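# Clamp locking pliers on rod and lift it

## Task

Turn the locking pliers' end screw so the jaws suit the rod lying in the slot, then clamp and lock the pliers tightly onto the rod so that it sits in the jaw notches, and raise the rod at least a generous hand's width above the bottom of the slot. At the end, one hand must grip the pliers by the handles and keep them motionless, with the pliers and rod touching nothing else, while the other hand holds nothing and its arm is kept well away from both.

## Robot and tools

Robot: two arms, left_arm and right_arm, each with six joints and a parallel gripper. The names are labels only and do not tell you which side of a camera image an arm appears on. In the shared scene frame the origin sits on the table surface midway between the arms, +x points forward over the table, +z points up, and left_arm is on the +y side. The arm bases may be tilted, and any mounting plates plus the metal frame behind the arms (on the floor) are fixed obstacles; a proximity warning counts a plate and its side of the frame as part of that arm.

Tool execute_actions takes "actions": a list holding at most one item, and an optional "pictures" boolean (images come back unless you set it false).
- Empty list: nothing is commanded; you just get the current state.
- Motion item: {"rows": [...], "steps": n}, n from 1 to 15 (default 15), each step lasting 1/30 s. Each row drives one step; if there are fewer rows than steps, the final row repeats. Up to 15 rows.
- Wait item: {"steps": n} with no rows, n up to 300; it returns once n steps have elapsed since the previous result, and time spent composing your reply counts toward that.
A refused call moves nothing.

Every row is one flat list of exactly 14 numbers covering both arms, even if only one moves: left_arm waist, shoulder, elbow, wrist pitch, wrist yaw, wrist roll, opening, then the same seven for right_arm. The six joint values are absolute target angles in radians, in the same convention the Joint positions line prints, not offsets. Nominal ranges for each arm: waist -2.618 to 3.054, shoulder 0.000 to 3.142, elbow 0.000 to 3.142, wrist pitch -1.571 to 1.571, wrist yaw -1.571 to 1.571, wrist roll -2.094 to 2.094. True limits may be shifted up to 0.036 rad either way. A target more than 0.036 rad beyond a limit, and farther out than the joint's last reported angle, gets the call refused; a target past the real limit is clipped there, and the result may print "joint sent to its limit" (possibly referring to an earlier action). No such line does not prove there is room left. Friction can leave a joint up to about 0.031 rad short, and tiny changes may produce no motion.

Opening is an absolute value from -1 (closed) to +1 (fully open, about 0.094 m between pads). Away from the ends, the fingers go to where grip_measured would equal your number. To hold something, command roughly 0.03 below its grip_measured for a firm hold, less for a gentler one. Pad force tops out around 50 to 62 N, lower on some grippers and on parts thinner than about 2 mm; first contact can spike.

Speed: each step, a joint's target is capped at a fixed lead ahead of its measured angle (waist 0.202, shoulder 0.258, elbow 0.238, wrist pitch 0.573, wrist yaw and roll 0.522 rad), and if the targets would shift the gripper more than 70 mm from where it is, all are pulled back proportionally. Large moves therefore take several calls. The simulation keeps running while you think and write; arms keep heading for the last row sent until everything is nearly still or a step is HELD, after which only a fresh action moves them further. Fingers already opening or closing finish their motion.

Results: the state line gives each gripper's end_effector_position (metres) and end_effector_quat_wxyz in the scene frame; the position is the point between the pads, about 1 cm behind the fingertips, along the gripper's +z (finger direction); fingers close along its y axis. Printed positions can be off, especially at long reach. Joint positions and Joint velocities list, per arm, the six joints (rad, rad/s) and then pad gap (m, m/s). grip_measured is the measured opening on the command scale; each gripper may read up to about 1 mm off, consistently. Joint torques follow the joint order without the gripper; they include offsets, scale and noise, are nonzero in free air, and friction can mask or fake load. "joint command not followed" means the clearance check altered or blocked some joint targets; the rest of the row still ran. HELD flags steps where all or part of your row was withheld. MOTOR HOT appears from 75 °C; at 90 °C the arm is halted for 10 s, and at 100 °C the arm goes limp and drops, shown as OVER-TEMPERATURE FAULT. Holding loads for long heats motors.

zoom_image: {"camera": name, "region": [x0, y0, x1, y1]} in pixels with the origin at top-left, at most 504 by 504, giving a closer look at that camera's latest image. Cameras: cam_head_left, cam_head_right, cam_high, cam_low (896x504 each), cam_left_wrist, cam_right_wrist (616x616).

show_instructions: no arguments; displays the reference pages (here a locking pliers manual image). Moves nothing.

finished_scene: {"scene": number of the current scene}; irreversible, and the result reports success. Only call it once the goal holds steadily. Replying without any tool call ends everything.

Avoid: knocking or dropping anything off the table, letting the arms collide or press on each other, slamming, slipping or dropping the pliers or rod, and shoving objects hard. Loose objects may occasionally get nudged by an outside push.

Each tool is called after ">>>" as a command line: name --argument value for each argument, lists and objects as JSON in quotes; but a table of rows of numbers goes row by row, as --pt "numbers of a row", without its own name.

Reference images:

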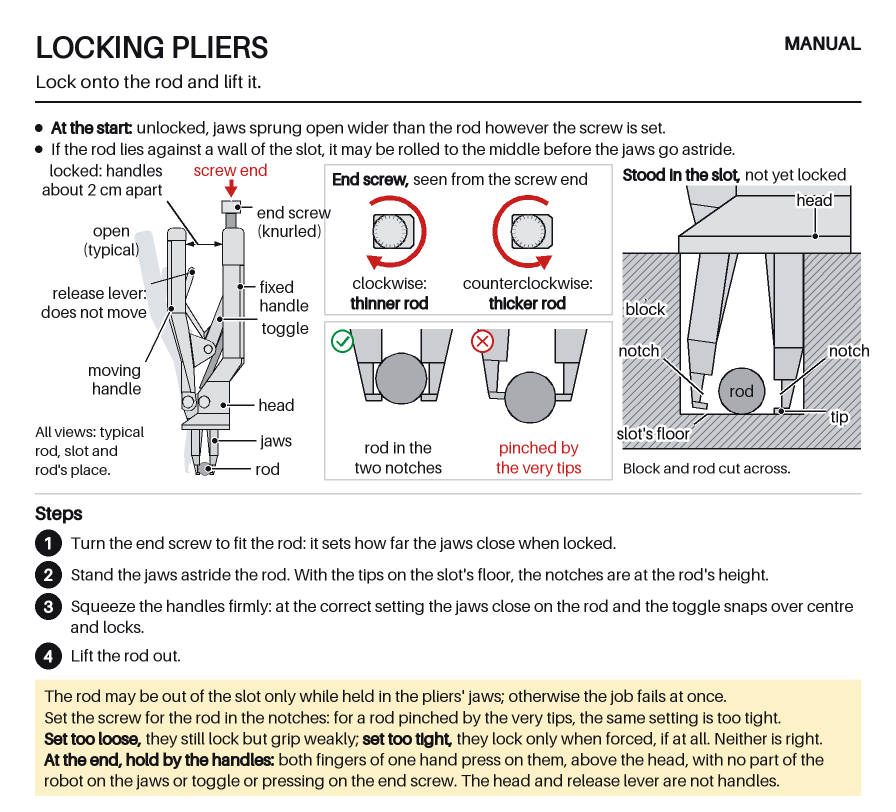

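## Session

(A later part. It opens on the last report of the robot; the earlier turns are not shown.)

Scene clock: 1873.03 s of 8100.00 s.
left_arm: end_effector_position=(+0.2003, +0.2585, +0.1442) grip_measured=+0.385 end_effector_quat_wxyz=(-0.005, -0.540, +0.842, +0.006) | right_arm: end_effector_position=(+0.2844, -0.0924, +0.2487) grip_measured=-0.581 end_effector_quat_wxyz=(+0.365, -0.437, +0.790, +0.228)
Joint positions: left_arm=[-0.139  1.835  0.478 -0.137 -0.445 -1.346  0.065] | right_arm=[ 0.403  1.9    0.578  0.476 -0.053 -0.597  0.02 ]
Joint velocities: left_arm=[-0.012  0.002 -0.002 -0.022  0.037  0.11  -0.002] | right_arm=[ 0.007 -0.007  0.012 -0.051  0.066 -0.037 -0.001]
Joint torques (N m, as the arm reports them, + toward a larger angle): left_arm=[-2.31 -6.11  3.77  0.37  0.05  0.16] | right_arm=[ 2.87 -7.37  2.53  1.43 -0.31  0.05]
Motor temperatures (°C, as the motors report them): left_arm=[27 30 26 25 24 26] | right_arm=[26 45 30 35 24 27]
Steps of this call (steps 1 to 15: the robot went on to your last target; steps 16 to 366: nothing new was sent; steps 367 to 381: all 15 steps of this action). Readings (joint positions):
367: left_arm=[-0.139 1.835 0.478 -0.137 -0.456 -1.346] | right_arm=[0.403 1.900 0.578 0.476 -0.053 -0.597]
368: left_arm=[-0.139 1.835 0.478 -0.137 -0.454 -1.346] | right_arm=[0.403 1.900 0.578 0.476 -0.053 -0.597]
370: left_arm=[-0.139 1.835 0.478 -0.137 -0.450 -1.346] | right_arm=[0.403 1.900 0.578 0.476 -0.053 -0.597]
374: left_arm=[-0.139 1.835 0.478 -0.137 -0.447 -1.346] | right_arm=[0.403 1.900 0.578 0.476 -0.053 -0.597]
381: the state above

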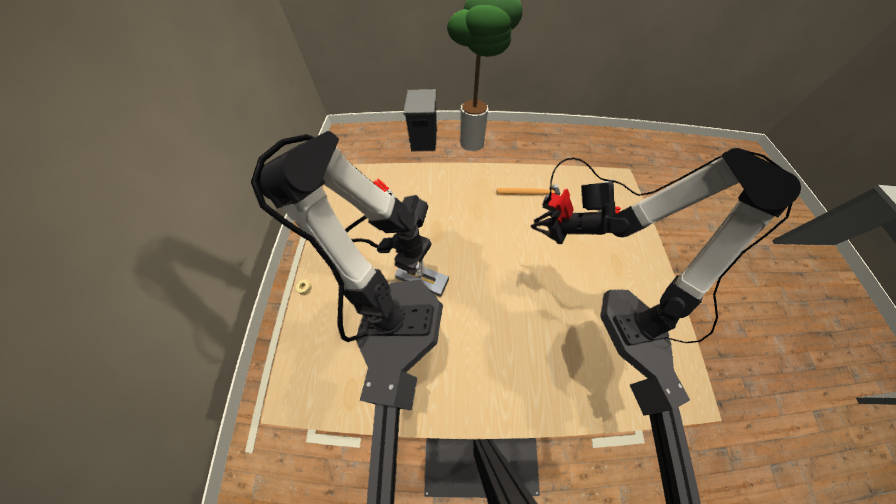

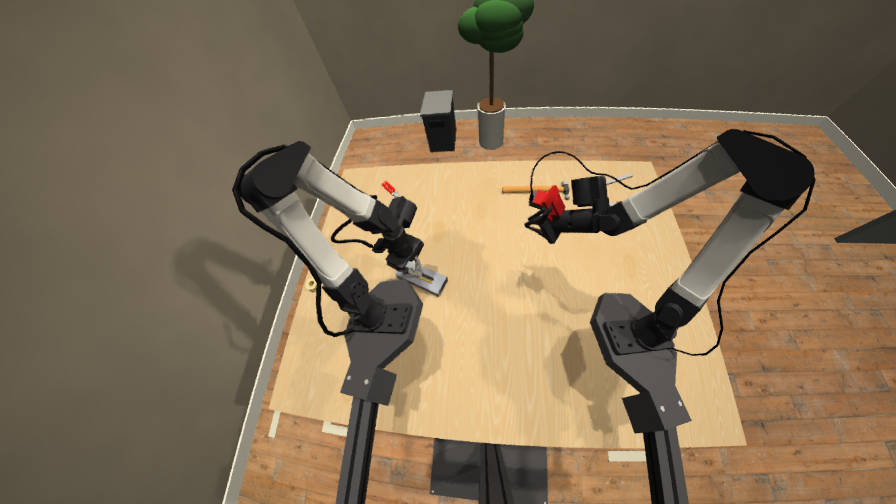

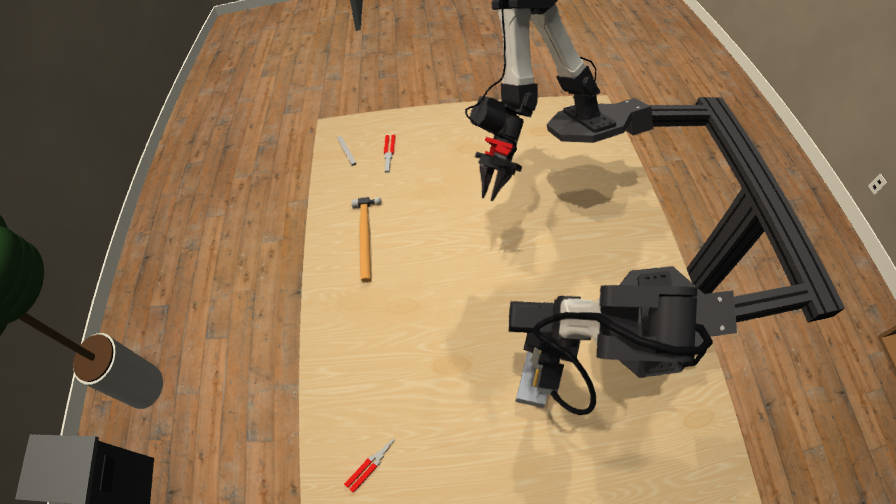

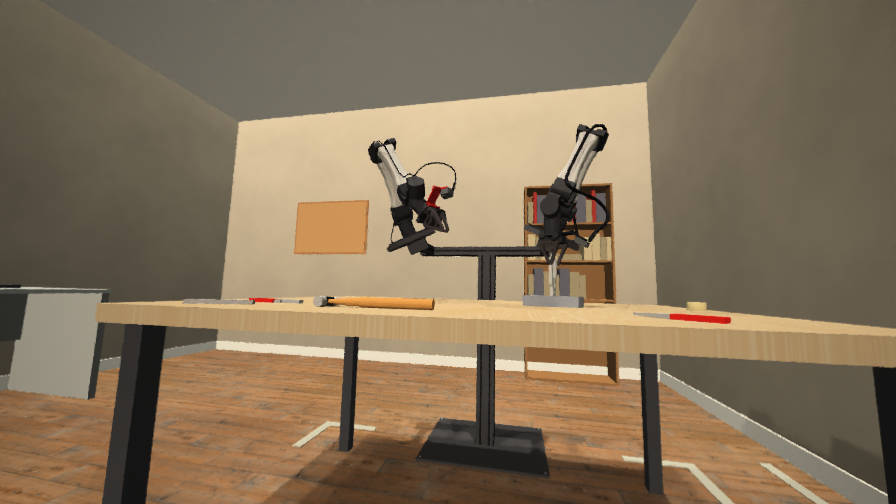

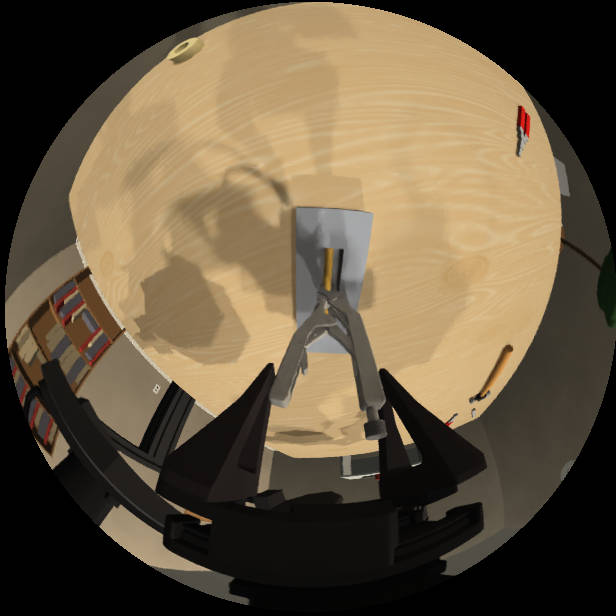

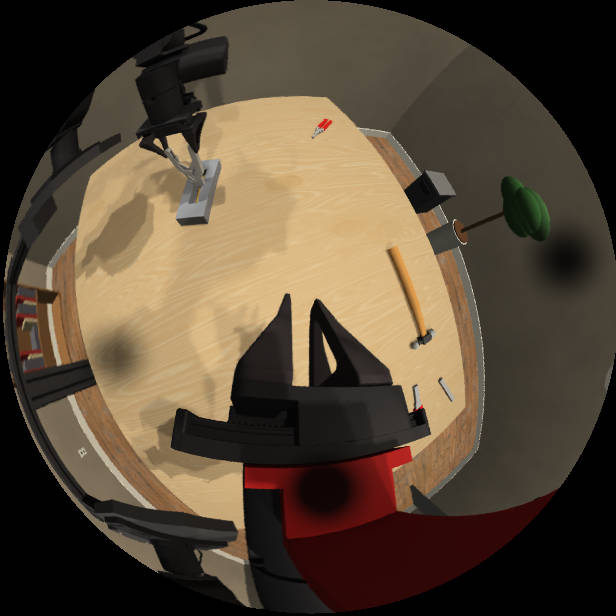

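>>> execute_actions --actions '[{"rows":[[-0.13,1.845,0.485,-0.128,-0.436,-1.34,0.37,0.4,1.895,0.55,0.455,-0.05,-0.6,-0.58],[-0.13,1.845,0.485,-0.128,-0.436,-1.34,0.36,0.4,1.895,0.55,0.455,-0.05,-0.6,-0.58],[-0.13,1.845,0.485,-0.128,-0.436,-1.34,0.35,0.4,1.895,0.55,0.455,-0.05,-0.6,-0.58],[-0.13,1.845,0.485,-0.128,-0.436,-1.34,0.34,0.4,1.895,0.55,0.455,-0.05,-0.6,-0.58],[-0.13,1.845,0.485,-0.128,-0.436,-1.34,0.33,0.4,1.895,0.55,0.455,-0.05,-0.6,-0.58],[-0.13,1.845,0.485,-0.128,-0.436,-1.34,0.32,0.4,1.895,0.55,0.455,-0.05,-0.6,-0.58],[-0.13,1.845,0.485,-0.128,-0.436,-1.34,0.31,0.4,1.895,0.55,0.455,-0.05,-0.6,-0.58],[-0.13,1.845,0.485,-0.126,-0.436,-1.34,0.3,0.4,1.895,0.55,0.455,-0.05,-0.6,-0.58]],"steps":13}]' --pictures false

>>> execute_actions --actions '[{"rows":[[-0.13,1.845,0.485,-0.122,-0.436,-1.34,0.29,0.4,1.895,0.55,0.455,-0.05,-0.6,-0.58],[-0.13,1.845,0.485,-0.122,-0.436,-1.34,0.28,0.4,1.895,0.55,0.455,-0.05,-0.6,-0.58],[-0.13,1.845,0.485,-0.122,-0.436,-1.34,0.27,0.4,1.895,0.55,0.455,-0.05,-0.6,-0.58]],"steps":9}]' --pictures false

>>> execute_actions --actions '[{"rows":[[-0.13,1.845,0.485,-0.118,-0.436,-1.34,0.26,0.4,1.895,0.55,0.455,-0.05,-0.6,-0.58],[-0.13,1.845,0.485,-0.118,-0.436,-1.34,0.25,0.4,1.895,0.55,0.455,-0.05,-0.6,-0.58],[-0.13,1.845,0.485,-0.118,-0.436,-1.34,0.24,0.4,1.895,0.55,0.455,-0.05,-0.6,-0.58]],"steps":9}]' --pictures false

>>> execute_actions --actions '[{"rows":[[-0.13,1.845,0.485,-0.114,-0.436,-1.34,0.23,0.4,1.895,0.55,0.455,-0.05,-0.6,-0.58],[-0.13,1.845,0.485,-0.114,-0.436,-1.34,0.22,0.4,1.895,0.55,0.455,-0.05,-0.6,-0.58],[-0.13,1.845,0.485,-0.114,-0.436,-1.34,0.21,0.4,1.895,0.55,0.455,-0.05,-0.6,-0.58]],"steps":9}]' --pictures false

>>> execute_actions --actions '[{"rows":[[-0.13,1.845,0.485,-0.11,-0.436,-1.34,0.2,0.4,1.895,0.55,0.455,-0.05,-0.6,-0.58],[-0.13,1.845,0.485,-0.11,-0.436,-1.34,0.19,0.4,1.895,0.55,0.455,-0.05,-0.6,-0.58],[-0.13,1.845,0.485,-0.11,-0.436,-1.34,0.18,0.4,1.895,0.55,0.455,-0.05,-0.6,-0.58]],"steps":9}]' --pictures false

Scene clock: 1899.17 s of 8100.00 s.
left_arm: end_effector_position=(+0.2006, +0.2584, +0.1442) grip_measured=+0.307 end_effector_quat_wxyz=(-0.004, -0.540, +0.841, +0.006) | right_arm: end_effector_position=(+0.2844, -0.0924, +0.2487) grip_measured=-0.581 end_effector_quat_wxyz=(+0.365, -0.437, +0.790, +0.228)
Joint positions: left_arm=[-0.139  1.835  0.478 -0.136 -0.445 -1.346  0.061] | right_arm=[ 0.403  1.9    0.578  0.476 -0.053 -0.597  0.02 ]
Joint velocities: left_arm=[-0.002  0.012 -0.002 -0.007  0.051 -0.051  0.001] | right_arm=[ 0.007  0.002  0.007  0.022 -0.037 -0.007  0.   ]
Joint torques (N m, as the arm reports them, + toward a larger angle): left_arm=[-2.32 -6.13  3.34  0.41  0.03  0.16] | right_arm=[ 2.93 -7.47  2.87  1.51 -0.3   0.06]
Motor temperatures (°C, as the motors report them): left_arm=[27 29 26 25 24 26] | right_arm=[26 45 30 35 24 27]
Steps of this call (steps 1 to 15: the robot went on to your last target; steps 16 to 771: nothing new was sent; steps 772 to 784: all 13 steps of this action). Readings (joint positions):
772: left_arm=[-0.139 1.835 0.478 -0.136 -0.445 -1.346] | right_arm=[0.403 1.900 0.578 0.476 -0.053 -0.597]
773: left_arm=[-0.139 1.835 0.478 -0.136 -0.445 -1.346] | right_arm=[0.403 1.900 0.578 0.476 -0.053 -0.597]
775: left_arm=[-0.139 1.835 0.478 -0.136 -0.445 -1.346] | right_arm=[0.403 1.900 0.578 0.476 -0.053 -0.597]
779: left_arm=[-0.139 1.835 0.478 -0.136 -0.445 -1.346] | right_arm=[0.403 1.900 0.578 0.476 -0.053 -0.597]
784: the state above

Scene clock: 1899.47 s of 8100.00 s.
left_arm: end_effector_position=(+0.2018, +0.2578, +0.1442) grip_measured=+0.277 end_effector_quat_wxyz=(-0.003, -0.541, +0.841, +0.004) | right_arm: end_effector_position=(+0.2844, -0.0924, +0.2487) grip_measured=-0.581 end_effector_quat_wxyz=(+0.365, -0.437, +0.790, +0.228)
Joint positions: left_arm=[-0.139  1.835  0.478 -0.13  -0.443 -1.346  0.06 ] | right_arm=[ 0.403  1.9    0.578  0.476 -0.053 -0.597  0.02 ]
Joint velocities: left_arm=[ 0.002 -0.002 -0.017 -0.007  0.081 -0.051  0.   ] | right_arm=[ 0.012  0.002 -0.022 -0.007 -0.051  0.037  0.001]
Joint torques (N m, as the arm reports them, + toward a larger angle): left_arm=[-2.3  -6.14  3.37  0.4   0.02  0.16] | right_arm=[ 3.   -7.28  2.89  1.51 -0.32  0.05]
Motor temperatures (°C, as the motors report them): left_arm=[27 29 26 25 24 26] | right_arm=[26 45 30 35 24 27]
Steps of this call (steps 1 to 9: all 9 steps of this action). Readings (joint positions):
1: left_arm=[-0.139 1.835 0.478 -0.136 -0.445 -1.346] | right_arm=[0.403 1.900 0.578 0.476 -0.053 -0.597]
2: left_arm=[-0.139 1.835 0.478 -0.135 -0.444 -1.346] | right_arm=[0.403 1.900 0.578 0.476 -0.053 -0.597]
4: left_arm=[-0.139 1.835 0.478 -0.130 -0.443 -1.346] | right_arm=[0.403 1.900 0.578 0.476 -0.053 -0.597]
8: left_arm=[-0.139 1.835 0.478 -0.130 -0.443 -1.346] | right_arm=[0.403 1.900 0.578 0.476 -0.053 -0.597]
9: the state above

Scene clock: 1899.77 s of 8100.00 s.
left_arm: end_effector_position=(+0.2030, +0.2574, +0.1442) grip_measured=+0.247 end_effector_quat_wxyz=(-0.002, -0.542, +0.840, +0.001) | right_arm: end_effector_position=(+0.2844, -0.0924, +0.2487) grip_measured=-0.581 end_effector_quat_wxyz=(+0.365, -0.437, +0.790, +0.228)
Joint positions: left_arm=[-0.139  1.835  0.478 -0.124 -0.442 -1.346  0.059] | right_arm=[ 0.403  1.9    0.578  0.476 -0.053 -0.597  0.02 ]
Joint velocities: left_arm=[ 0.002 -0.012 -0.022 -0.125  0.066 -0.022 -0.001] | right_arm=[-0.002 -0.002 -0.007  0.022  0.022 -0.007 -0.001]
Joint torques (N m, as the arm reports them, + toward a larger angle): left_arm=[-2.3  -6.17  3.38  0.39  0.    0.16] | right_arm=[ 2.92 -7.31  2.74  1.44 -0.33  0.04]
Motor temperatures (°C, as the motors report them): left_arm=[27 29 26 25 24 26] | right_arm=[26 45 30 35 24 27]
Steps of this call (steps 1 to 9: all 9 steps of this action). Readings (joint positions):
1: left_arm=[-0.139 1.835 0.478 -0.130 -0.443 -1.346] | right_arm=[0.403 1.900 0.578 0.476 -0.053 -0.597]
2: left_arm=[-0.139 1.835 0.478 -0.128 -0.442 -1.346] | right_arm=[0.403 1.900 0.578 0.476 -0.053 -0.597]
4: left_arm=[-0.139 1.835 0.478 -0.124 -0.442 -1.346] | right_arm=[0.403 1.900 0.578 0.476 -0.053 -0.597]
8: left_arm=[-0.139 1.835 0.478 -0.124 -0.442 -1.346] | right_arm=[0.403 1.900 0.578 0.476 -0.053 -0.597]
9: the state above

Scene clock: 1900.07 s of 8100.00 s.
left_arm: end_effector_position=(+0.2031, +0.2574, +0.1442) grip_measured=+0.220 end_effector_quat_wxyz=(-0.002, -0.542, +0.840, +0.001) | right_arm: end_effector_position=(+0.2844, -0.0924, +0.2487) grip_measured=-0.581 end_effector_quat_wxyz=(+0.365, -0.437, +0.790, +0.228)
Joint positions: left_arm=[-0.139  1.835  0.478 -0.124 -0.442 -1.346  0.057] | right_arm=[ 0.403  1.9    0.578  0.476 -0.053 -0.597  0.02 ]
Joint velocities: left_arm=[-0.002 -0.007 -0.007 -0.037 -0.125 -0.007  0.   ] | right_arm=[-0.002 -0.002  0.007 -0.007  0.051 -0.007  0.   ]
Joint torques (N m, as the arm reports them, + toward a larger angle): left_arm=[-2.29 -6.16  3.38  0.43  0.    0.16] | right_arm=[ 3.07 -7.53  2.67  1.5  -0.35  0.04]
Motor temperatures (°C, as the motors report them): left_arm=[27 29 26 25 24 26] | right_arm=[26 45 30 35 24 27]
Steps of this call (steps 1 to 9: all 9 steps of this action). Readings (joint positions):
1: left_arm=[-0.139 1.835 0.478 -0.124 -0.442 -1.346] | right_arm=[0.403 1.900 0.578 0.476 -0.053 -0.597]
2: left_arm=[-0.139 1.835 0.478 -0.124 -0.442 -1.346] | right_arm=[0.403 1.900 0.578 0.476 -0.053 -0.597]
4: left_arm=[-0.139 1.835 0.478 -0.124 -0.442 -1.346] | right_arm=[0.403 1.900 0.578 0.476 -0.053 -0.597]
8: left_arm=[-0.139 1.835 0.478 -0.124 -0.442 -1.346] | right_arm=[0.403 1.900 0.578 0.476 -0.053 -0.597]
9: the state above

Scene clock: 1900.37 s of 8100.00 s.
left_arm: end_effector_position=(+0.2033, +0.2574, +0.1443) grip_measured=+0.192 end_effector_quat_wxyz=(-0.001, -0.543, +0.840, +0.001) | right_arm: end_effector_position=(+0.2844, -0.0924, +0.2487) grip_measured=-0.581 end_effector_quat_wxyz=(+0.365, -0.437, +0.790, +0.228)
Joint positions: left_arm=[-0.139  1.834  0.478 -0.124 -0.442 -1.346  0.056] | right_arm=[ 0.403  1.9    0.578  0.476 -0.053 -0.597  0.02 ]
Joint velocities: left_arm=[ 0.017  0.007  0.002 -0.11   0.007 -0.007 -0.   ] | right_arm=[ 0.002  0.017  0.017 -0.007 -0.037 -0.022 -0.002]
Joint torques (N m, as the arm reports them, + toward a larger angle): left_arm=[-2.33 -6.05  3.4   0.47  0.    0.16] | right_arm=[ 3.01 -7.32  2.75  1.52 -0.29  0.06]
Motor temperatures (°C, as the motors report them): left_arm=[27 29 26 25 24 26] | right_arm=[26 45 30 35 24 27]
Steps of this call (steps 1 to 9: all 9 steps of this action). Readings (joint positions):
1: left_arm=[-0.139 1.835 0.478 -0.124 -0.442 -1.346] | right_arm=[0.403 1.900 0.578 0.476 -0.053 -0.597]
2: left_arm=[-0.139 1.834 0.478 -0.124 -0.442 -1.346] | right_arm=[0.403 1.900 0.578 0.476 -0.053 -0.597]
4: left_arm=[-0.139 1.834 0.478 -0.124 -0.442 -1.346] | right_arm=[0.403 1.900 0.578 0.476 -0.053 -0.597]
8: left_arm=[-0.139 1.834 0.478 -0.124 -0.442 -1.346] | right_arm=[0.403 1.900 0.578 0.476 -0.053 -0.597]
9: the state above

>>> execute_actions --actions '[{"rows":[[-0.13,1.845,0.49,-0.108,-0.436,-1.34,0.17,0.4,1.895,0.55,0.455,-0.05,-0.6,-0.58],[-0.13,1.845,0.49,-0.108,-0.436,-1.34,0.16,0.4,1.895,0.55,0.455,-0.05,-0.6,-0.58],[-0.13,1.845,0.49,-0.108,-0.436,-1.34,0.15,0.4,1.895,0.55,0.455,-0.05,-0.6,-0.58]],"steps":9}]' --pictures false

>>> execute_actions --actions '[{"rows":[[-0.13,1.845,0.496,-0.106,-0.436,-1.34,0.14,0.4,1.895,0.55,0.455,-0.05,-0.6,-0.58],[-0.13,1.845,0.496,-0.106,-0.436,-1.34,0.13,0.4,1.895,0.55,0.455,-0.05,-0.6,-0.58],[-0.13,1.845,0.496,-0.106,-0.436,-1.34,0.12,0.4,1.895,0.55,0.455,-0.05,-0.6,-0.58]],"steps":9}]' --pictures false

>>> execute_actions --actions '[{"rows":[[-0.13,1.845,0.499,-0.105,-0.436,-1.34,0.11,0.4,1.895,0.55,0.455,-0.05,-0.6,-0.58],[-0.13,1.845,0.499,-0.105,-0.436,-1.34,0.1,0.4,1.895,0.55,0.455,-0.05,-0.6,-0.58],[-0.13,1.845,0.499,-0.105,-0.436,-1.34,0.09,0.4,1.895,0.55,0.455,-0.05,-0.6,-0.58]],"steps":9}]' --pictures false

>>> execute_actions --actions '[{"rows":[[-0.13,1.845,0.501,-0.105,-0.436,-1.34,0.08,0.4,1.895,0.55,0.455,-0.05,-0.6,-0.58],[-0.13,1.845,0.501,-0.105,-0.436,-1.34,0.07,0.4,1.895,0.55,0.455,-0.05,-0.6,-0.58],[-0.13,1.845,0.501,-0.105,-0.436,-1.34,0.06,0.4,1.895,0.55,0.455,-0.05,-0.6,-0.58]],"steps":9}]'

Scene clock: 1910.47 s of 8100.00 s.
left_arm: end_effector_position=(+0.2031, +0.2574, +0.1443) grip_measured=+0.163 end_effector_quat_wxyz=(-0.002, -0.542, +0.840, +0.001) | right_arm: end_effector_position=(+0.2844, -0.0924, +0.2487) grip_measured=-0.581 end_effector_quat_wxyz=(+0.365, -0.437, +0.790, +0.228)
Joint positions: left_arm=[-0.139  1.834  0.478 -0.124 -0.442 -1.346  0.055] | right_arm=[ 0.403  1.9    0.578  0.476 -0.053 -0.597  0.02 ]
Joint velocities: left_arm=[-0.007  0.007 -0.017 -0.007 -0.051  0.051  0.001] | right_arm=[-0.007  0.007  0.022  0.007 -0.022  0.051 -0.   ]
Joint torques (N m, as the arm reports them, + toward a larger angle): left_arm=[-2.3  -6.08  3.83  0.5   0.    0.16] | right_arm=[ 2.86 -7.46  2.71  1.47 -0.31  0.04]
Motor temperatures (°C, as the motors report them): left_arm=[27 29 26 25 24 26] | right_arm=[26 45 30 35 24 27]
Steps of this call (steps 1 to 15: the robot went on to your last target; steps 16 to 294: nothing new was sent; steps 295 to 303: all 9 steps of this action). Readings (joint positions):
295: left_arm=[-0.139 1.834 0.478 -0.124 -0.442 -1.346] | right_arm=[0.403 1.900 0.578 0.476 -0.053 -0.597]
296: left_arm=[-0.139 1.834 0.478 -0.124 -0.442 -1.346] | right_arm=[0.403 1.900 0.578 0.476 -0.053 -0.597]
298: left_arm=[-0.139 1.834 0.478 -0.124 -0.442 -1.346] | right_arm=[0.403 1.900 0.578 0.476 -0.053 -0.597]
302: left_arm=[-0.139 1.834 0.478 -0.124 -0.442 -1.346] | right_arm=[0.403 1.900 0.578 0.476 -0.053 -0.597]
303: the state above

Scene clock: 1910.77 s of 8100.00 s.
left_arm: end_effector_position=(+0.2039, +0.2574, +0.1446) grip_measured=+0.137 end_effector_quat_wxyz=(-0.002, -0.542, +0.840, +0.001) | right_arm: end_effector_position=(+0.2844, -0.0924, +0.2487) grip_measured=-0.581 end_effector_quat_wxyz=(+0.365, -0.437, +0.790, +0.228)
Joint positions: left_arm=[-0.139  1.834  0.481 -0.128 -0.442 -1.346  0.053] | right_arm=[ 0.403  1.9    0.578  0.476 -0.053 -0.597  0.02 ]
Joint velocities: left_arm=[-0.017 -0.012 -0.007  0.022 -0.037 -0.051 -0.   ] | right_arm=[-0.012 -0.012 -0.037 -0.007 -0.066 -0.037  0.   ]
Joint torques (N m, as the arm reports them, + toward a larger angle): left_arm=[-2.31 -6.11  4.07  0.56  0.    0.16] | right_arm=[ 3.08 -7.41  2.92  1.48 -0.28  0.04]
Motor temperatures (°C, as the motors report them): left_arm=[27 29 26 25 24 26] | right_arm=[26 45 30 35 24 27]
Steps of this call (steps 1 to 9: all 9 steps of this action). Readings (joint positions):
1: left_arm=[-0.139 1.834 0.479 -0.125 -0.442 -1.346] | right_arm=[0.403 1.900 0.578 0.476 -0.053 -0.597]
2: left_arm=[-0.139 1.834 0.481 -0.128 -0.442 -1.346] | right_arm=[0.403 1.900 0.578 0.476 -0.053 -0.597]
4: left_arm=[-0.139 1.834 0.481 -0.128 -0.442 -1.346] | right_arm=[0.403 1.900 0.578 0.476 -0.053 -0.597]
8: left_arm=[-0.139 1.834 0.481 -0.128 -0.442 -1.346] | right_arm=[0.403 1.900 0.578 0.476 -0.053 -0.597]
9: the state above

Scene clock: 1911.07 s of 8100.00 s.
left_arm: end_effector_position=(+0.2039, +0.2574, +0.1446) grip_measured=+0.130 end_effector_quat_wxyz=(-0.002, -0.542, +0.840, +0.001) | right_arm: end_effector_position=(+0.2844, -0.0924, +0.2487) grip_measured=-0.581 end_effector_quat_wxyz=(+0.365, -0.437, +0.790, +0.228)
Joint positions: left_arm=[-0.139  1.834  0.481 -0.128 -0.442 -1.346  0.053] | right_arm=[ 0.403  1.9    0.578  0.476 -0.053 -0.597  0.02 ]
Joint velocities: left_arm=[ 0.002  0.007 -0.007  0.007  0.007 -0.11  -0.001] | right_arm=[-0.002 -0.002  0.002  0.051  0.022  0.007  0.   ]
Joint torques (N m, as the arm reports them, + toward a larger angle): left_arm=[-2.32 -6.1   4.3   0.57  0.    0.16] | right_arm=[ 2.93 -7.46  2.63  1.46 -0.37  0.04]
Motor temperatures (°C, as the motors report them): left_arm=[27 29 26 25 24 26] | right_arm=[26 45 30 35 24 27]
Steps of this call (steps 1 to 9: all 9 steps of this action). Readings (joint positions):
1: left_arm=[-0.139 1.834 0.481 -0.128 -0.442 -1.346] | right_arm=[0.403 1.900 0.578 0.476 -0.053 -0.597]
2: left_arm=[-0.139 1.834 0.481 -0.128 -0.442 -1.346] | right_arm=[0.403 1.900 0.578 0.476 -0.053 -0.597]
4: left_arm=[-0.139 1.834 0.481 -0.128 -0.442 -1.346] | right_arm=[0.403 1.900 0.578 0.476 -0.053 -0.597]
8: left_arm=[-0.139 1.834 0.481 -0.128 -0.442 -1.346] | right_arm=[0.403 1.900 0.578 0.476 -0.053 -0.597]
9: the state above

Scene clock: 1911.37 s of 8100.00 s.
left_arm: end_effector_position=(+0.2039, +0.2574, +0.1446) grip_measured=+0.130 end_effector_quat_wxyz=(-0.002, -0.542, +0.840, +0.001) | right_arm: end_effector_position=(+0.2844, -0.0924, +0.2487) grip_measured=-0.581 end_effector_quat_wxyz=(+0.365, -0.437, +0.790, +0.228)
Joint positions: left_arm=[-0.139  1.834  0.481 -0.128 -0.442 -1.346  0.053] | right_arm=[ 0.403  1.9    0.578  0.476 -0.053 -0.597  0.02 ]
Joint velocities: left_arm=[-0.007  0.007  0.012  0.022 -0.037 -0.037 -0.001] | right_arm=[ 0.017 -0.012  0.002 -0.066 -0.066  0.081  0.001]
Joint torques (N m, as the arm reports them, + toward a larger angle): left_arm=[-2.31 -6.11  4.5   0.57  0.    0.16] | right_arm=[ 2.9  -7.4   2.62  1.51 -0.34  0.05]
Motor temperatures (°C, as the motors report them): left_arm=[27 29 26 25 24 26] | right_arm=[26 45 30 35 24 27]
Steps of this call (steps 1 to 9: all 9 steps of this action). Readings (joint positions):
1: left_arm=[-0.139 1.834 0.481 -0.128 -0.442 -1.346] | right_arm=[0.403 1.900 0.578 0.476 -0.053 -0.597]
2: left_arm=[-0.139 1.834 0.481 -0.128 -0.442 -1.346] | right_arm=[0.403 1.900 0.578 0.476 -0.053 -0.597]
4: left_arm=[-0.139 1.834 0.481 -0.128 -0.442 -1.346] | right_arm=[0.403 1.900 0.578 0.476 -0.053 -0.597]
8: left_arm=[-0.139 1.834 0.481 -0.128 -0.442 -1.346] | right_arm=[0.403 1.900 0.578 0.476 -0.053 -0.597]
9: the state above

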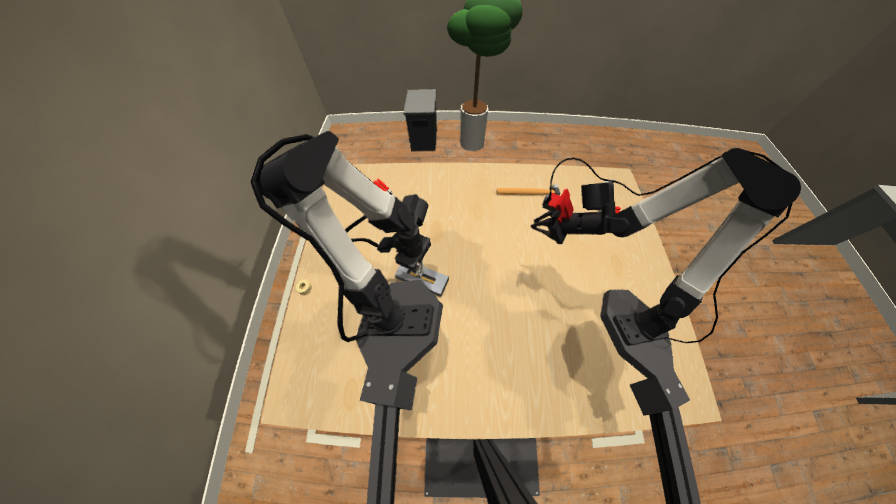

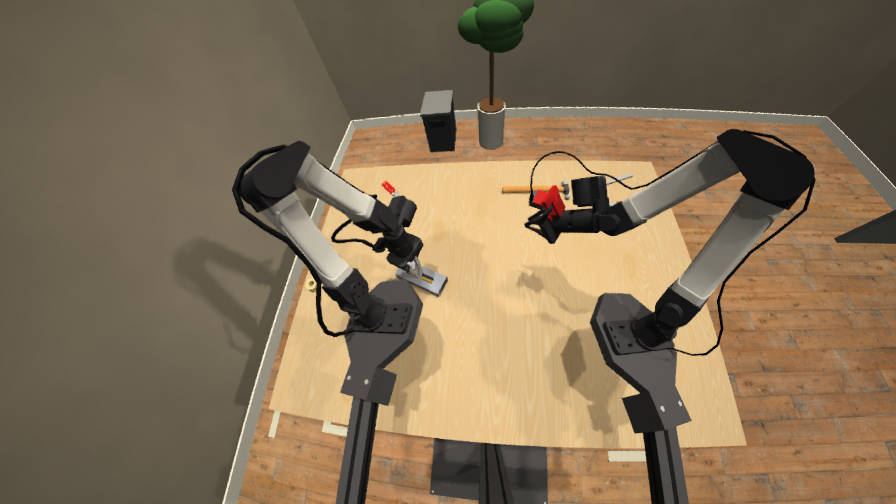

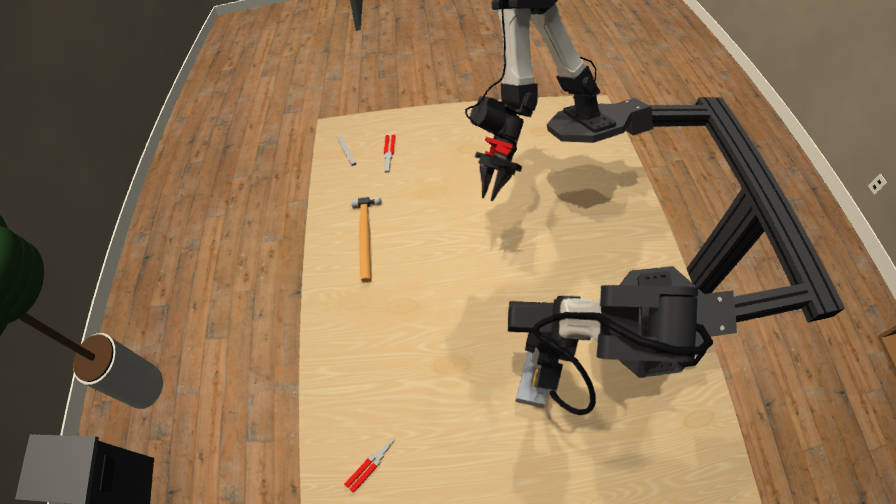

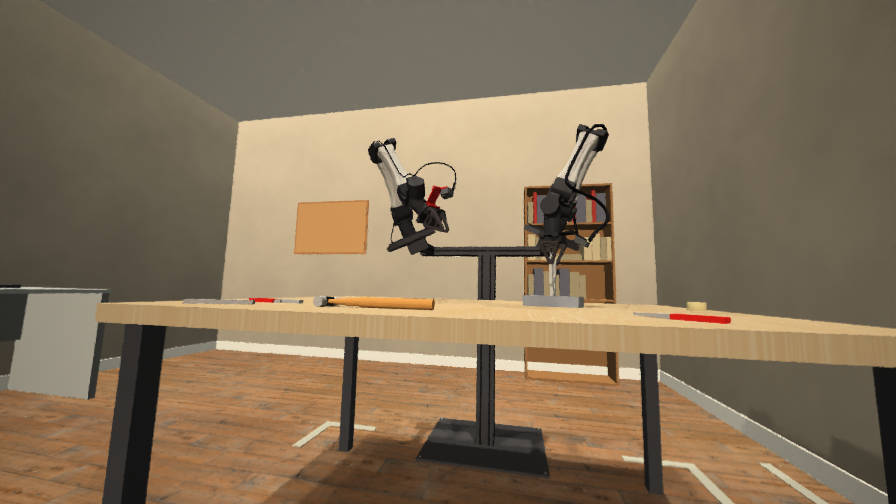

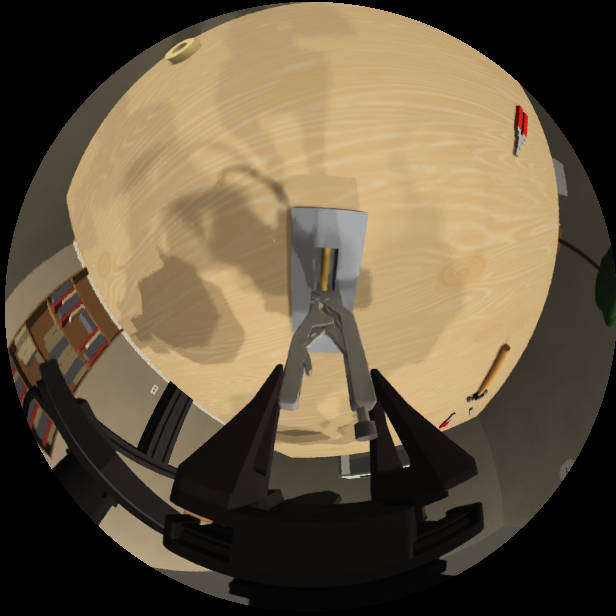

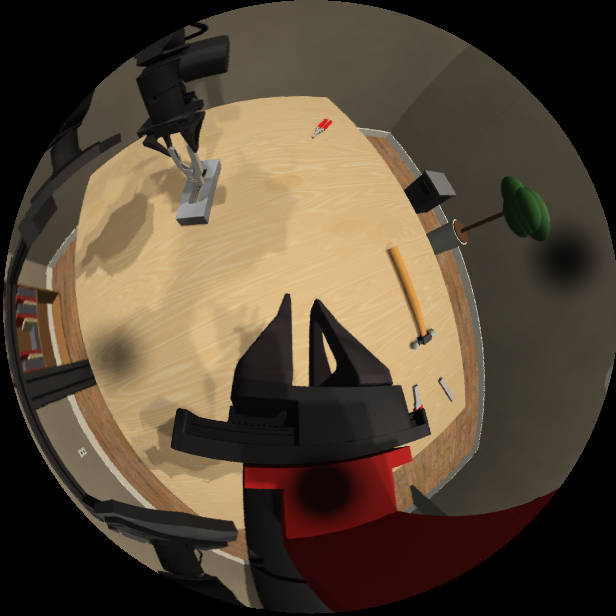

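>>> zoom_image --camera "cam_left_wrist" --region '[250, 230, 420, 450]'

>>> zoom_image --camera "cam_right_wrist" --region '[130, 100, 250, 230]'

Region (250, 230, 420, 450) of cam_left_wrist's 616x616 image, scaled by 2.291, with more detail than that image has; it fills the left 389 columns of this view, and the rest is white.

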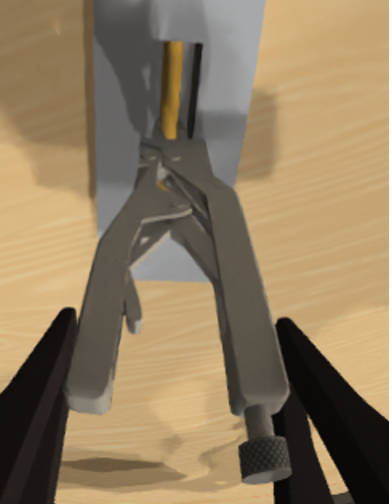

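Region (130, 100, 250, 230) of cam_right_wrist's 616x616 image, scaled by 3.877, with more detail than that image has; it fills the left 465 columns of this view, and the rest is white.

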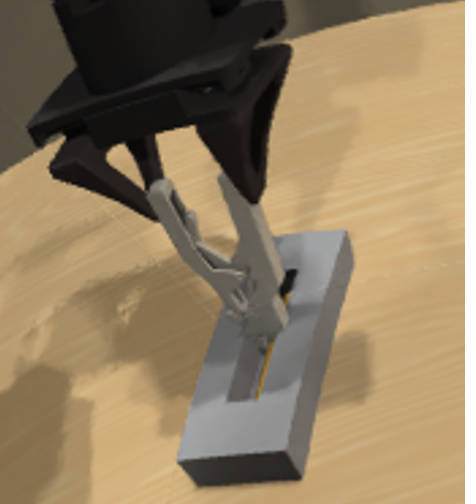

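>>> execute_actions --actions '[{"rows":[[-0.14,1.83,0.501,-0.125,-0.44,-1.345,0.0,0.4,1.895,0.55,0.455,-0.05,-0.6,-0.58],[-0.146,1.822,0.501,-0.135,-0.44,-1.345,0.0,0.4,1.895,0.55,0.455,-0.05,-0.6,-0.58],[-0.15,1.817,0.501,-0.142,-0.44,-1.345,0.0,0.4,1.895,0.55,0.455,-0.05,-0.6,-0.58],[-0.153,1.812,0.501,-0.148,-0.44,-1.345,0.0,0.4,1.895,0.55,0.455,-0.05,-0.6,-0.58],[-0.155,1.809,0.501,-0.15,-0.44,-1.345,0.0,0.4,1.895,0.55,0.455,-0.05,-0.6,-0.58]],"steps":15}]'

Scene clock: 1947.23 s of 8100.00 s.
left_arm: end_effector_position=(+0.2037, +0.2580, +0.1458) grip_measured=+0.130 end_effector_quat_wxyz=(-0.002, -0.542, +0.840, +0.001) | right_arm: end_effector_position=(+0.2844, -0.0924, +0.2487) grip_measured=-0.581 end_effector_quat_wxyz=(+0.365, -0.437, +0.790, +0.228)
Joint positions: left_arm=[-0.139  1.827  0.481 -0.136 -0.441 -1.346  0.053] | right_arm=[ 0.403  1.9    0.578  0.476 -0.053 -0.597  0.02 ]
Joint velocities: left_arm=[ 0.007 -0.002 -0.002 -0.037  0.051  0.051 -0.   ] | right_arm=[-0.007  0.007  0.017  0.037 -0.022 -0.007  0.   ]
Joint torques (N m, as the arm reports them, + toward a larger angle): left_arm=[-4.15 -8.82  4.5   0.17 -0.05  0.11] | right_arm=[ 3.05 -7.35  2.74  1.51 -0.32  0.04]
Motor temperatures (°C, as the motors report them): left_arm=[27 29 27 25 24 26] | right_arm=[26 45 30 35 24 27]
Steps of this call (steps 1 to 15: the robot went on to your last target; steps 16 to 1061: nothing new was sent; steps 1062 to 1076: all 15 steps of this action). Readings (joint positions):
1062: left_arm=[-0.139 1.833 0.481 -0.129 -0.442 -1.346] | right_arm=[0.403 1.900 0.578 0.476 -0.053 -0.597]
1063: left_arm=[-0.139 1.832 0.481 -0.129 -0.442 -1.346] | right_arm=[0.403 1.900 0.578 0.476 -0.053 -0.597]
1065: left_arm=[-0.139 1.831 0.481 -0.130 -0.441 -1.346] | right_arm=[0.403 1.900 0.578 0.476 -0.053 -0.597]
1069: left_arm=[-0.139 1.827 0.481 -0.135 -0.441 -1.346] | right_arm=[0.403 1.900 0.578 0.476 -0.053 -0.597]
1076: the state above

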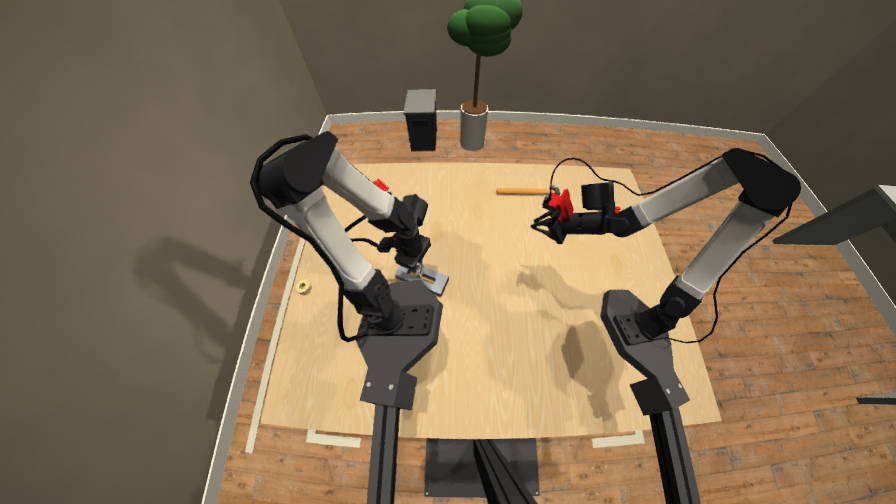

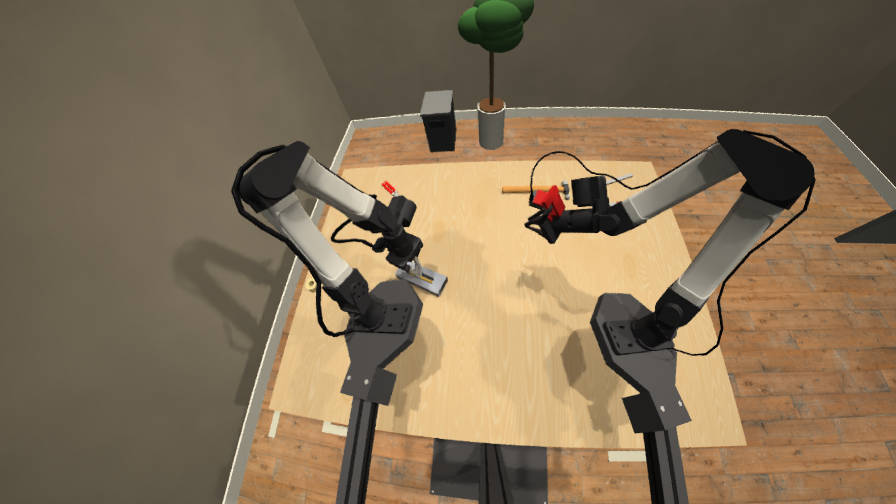

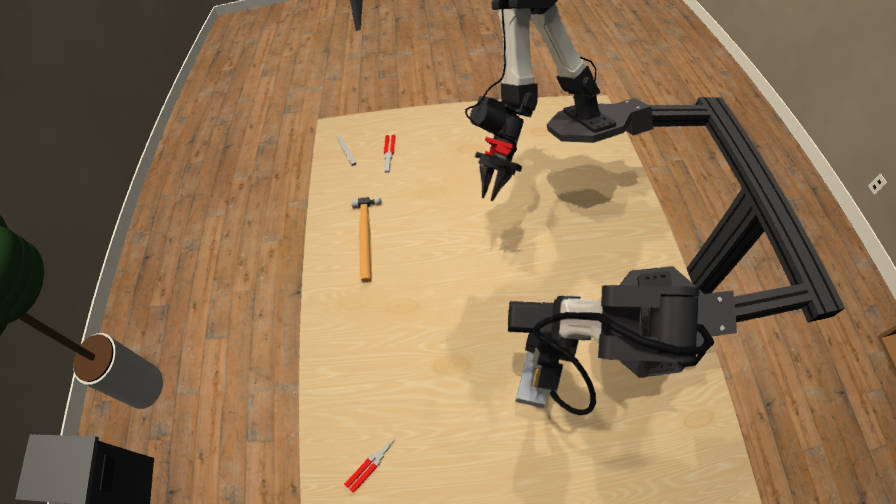

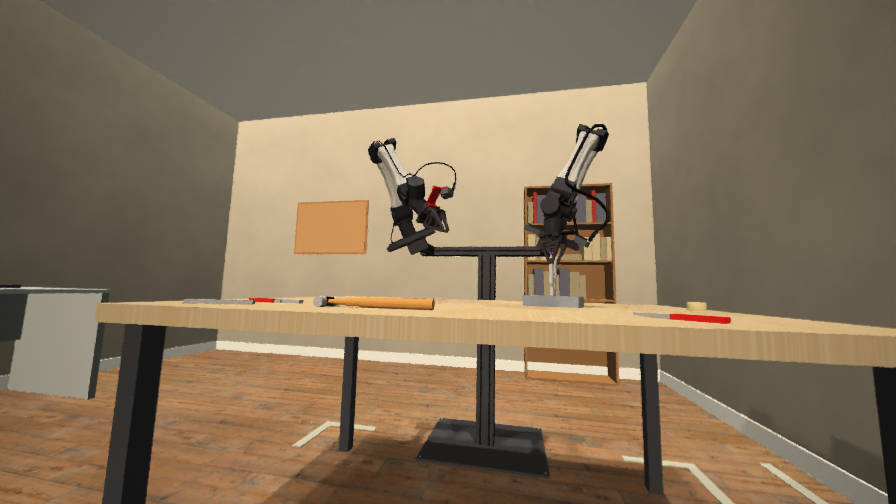

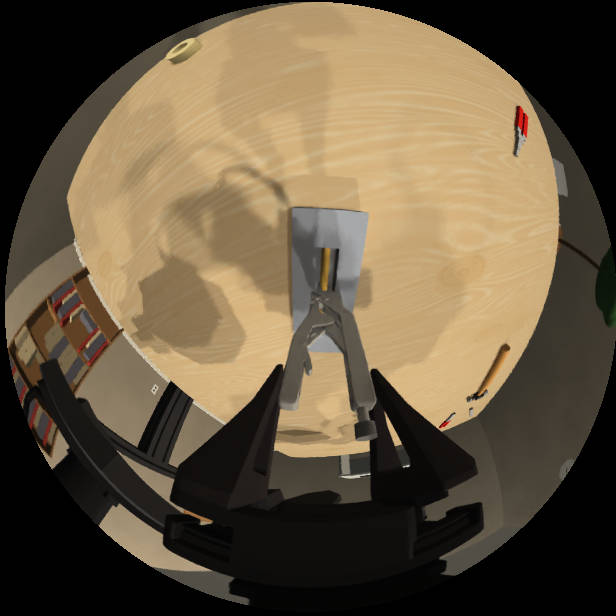

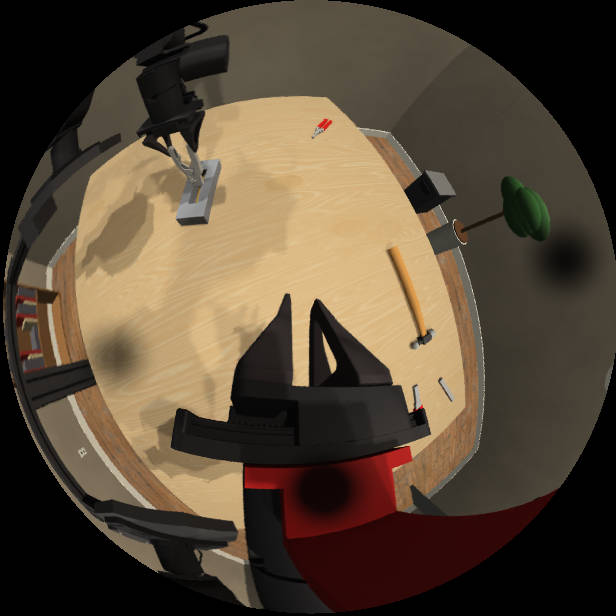

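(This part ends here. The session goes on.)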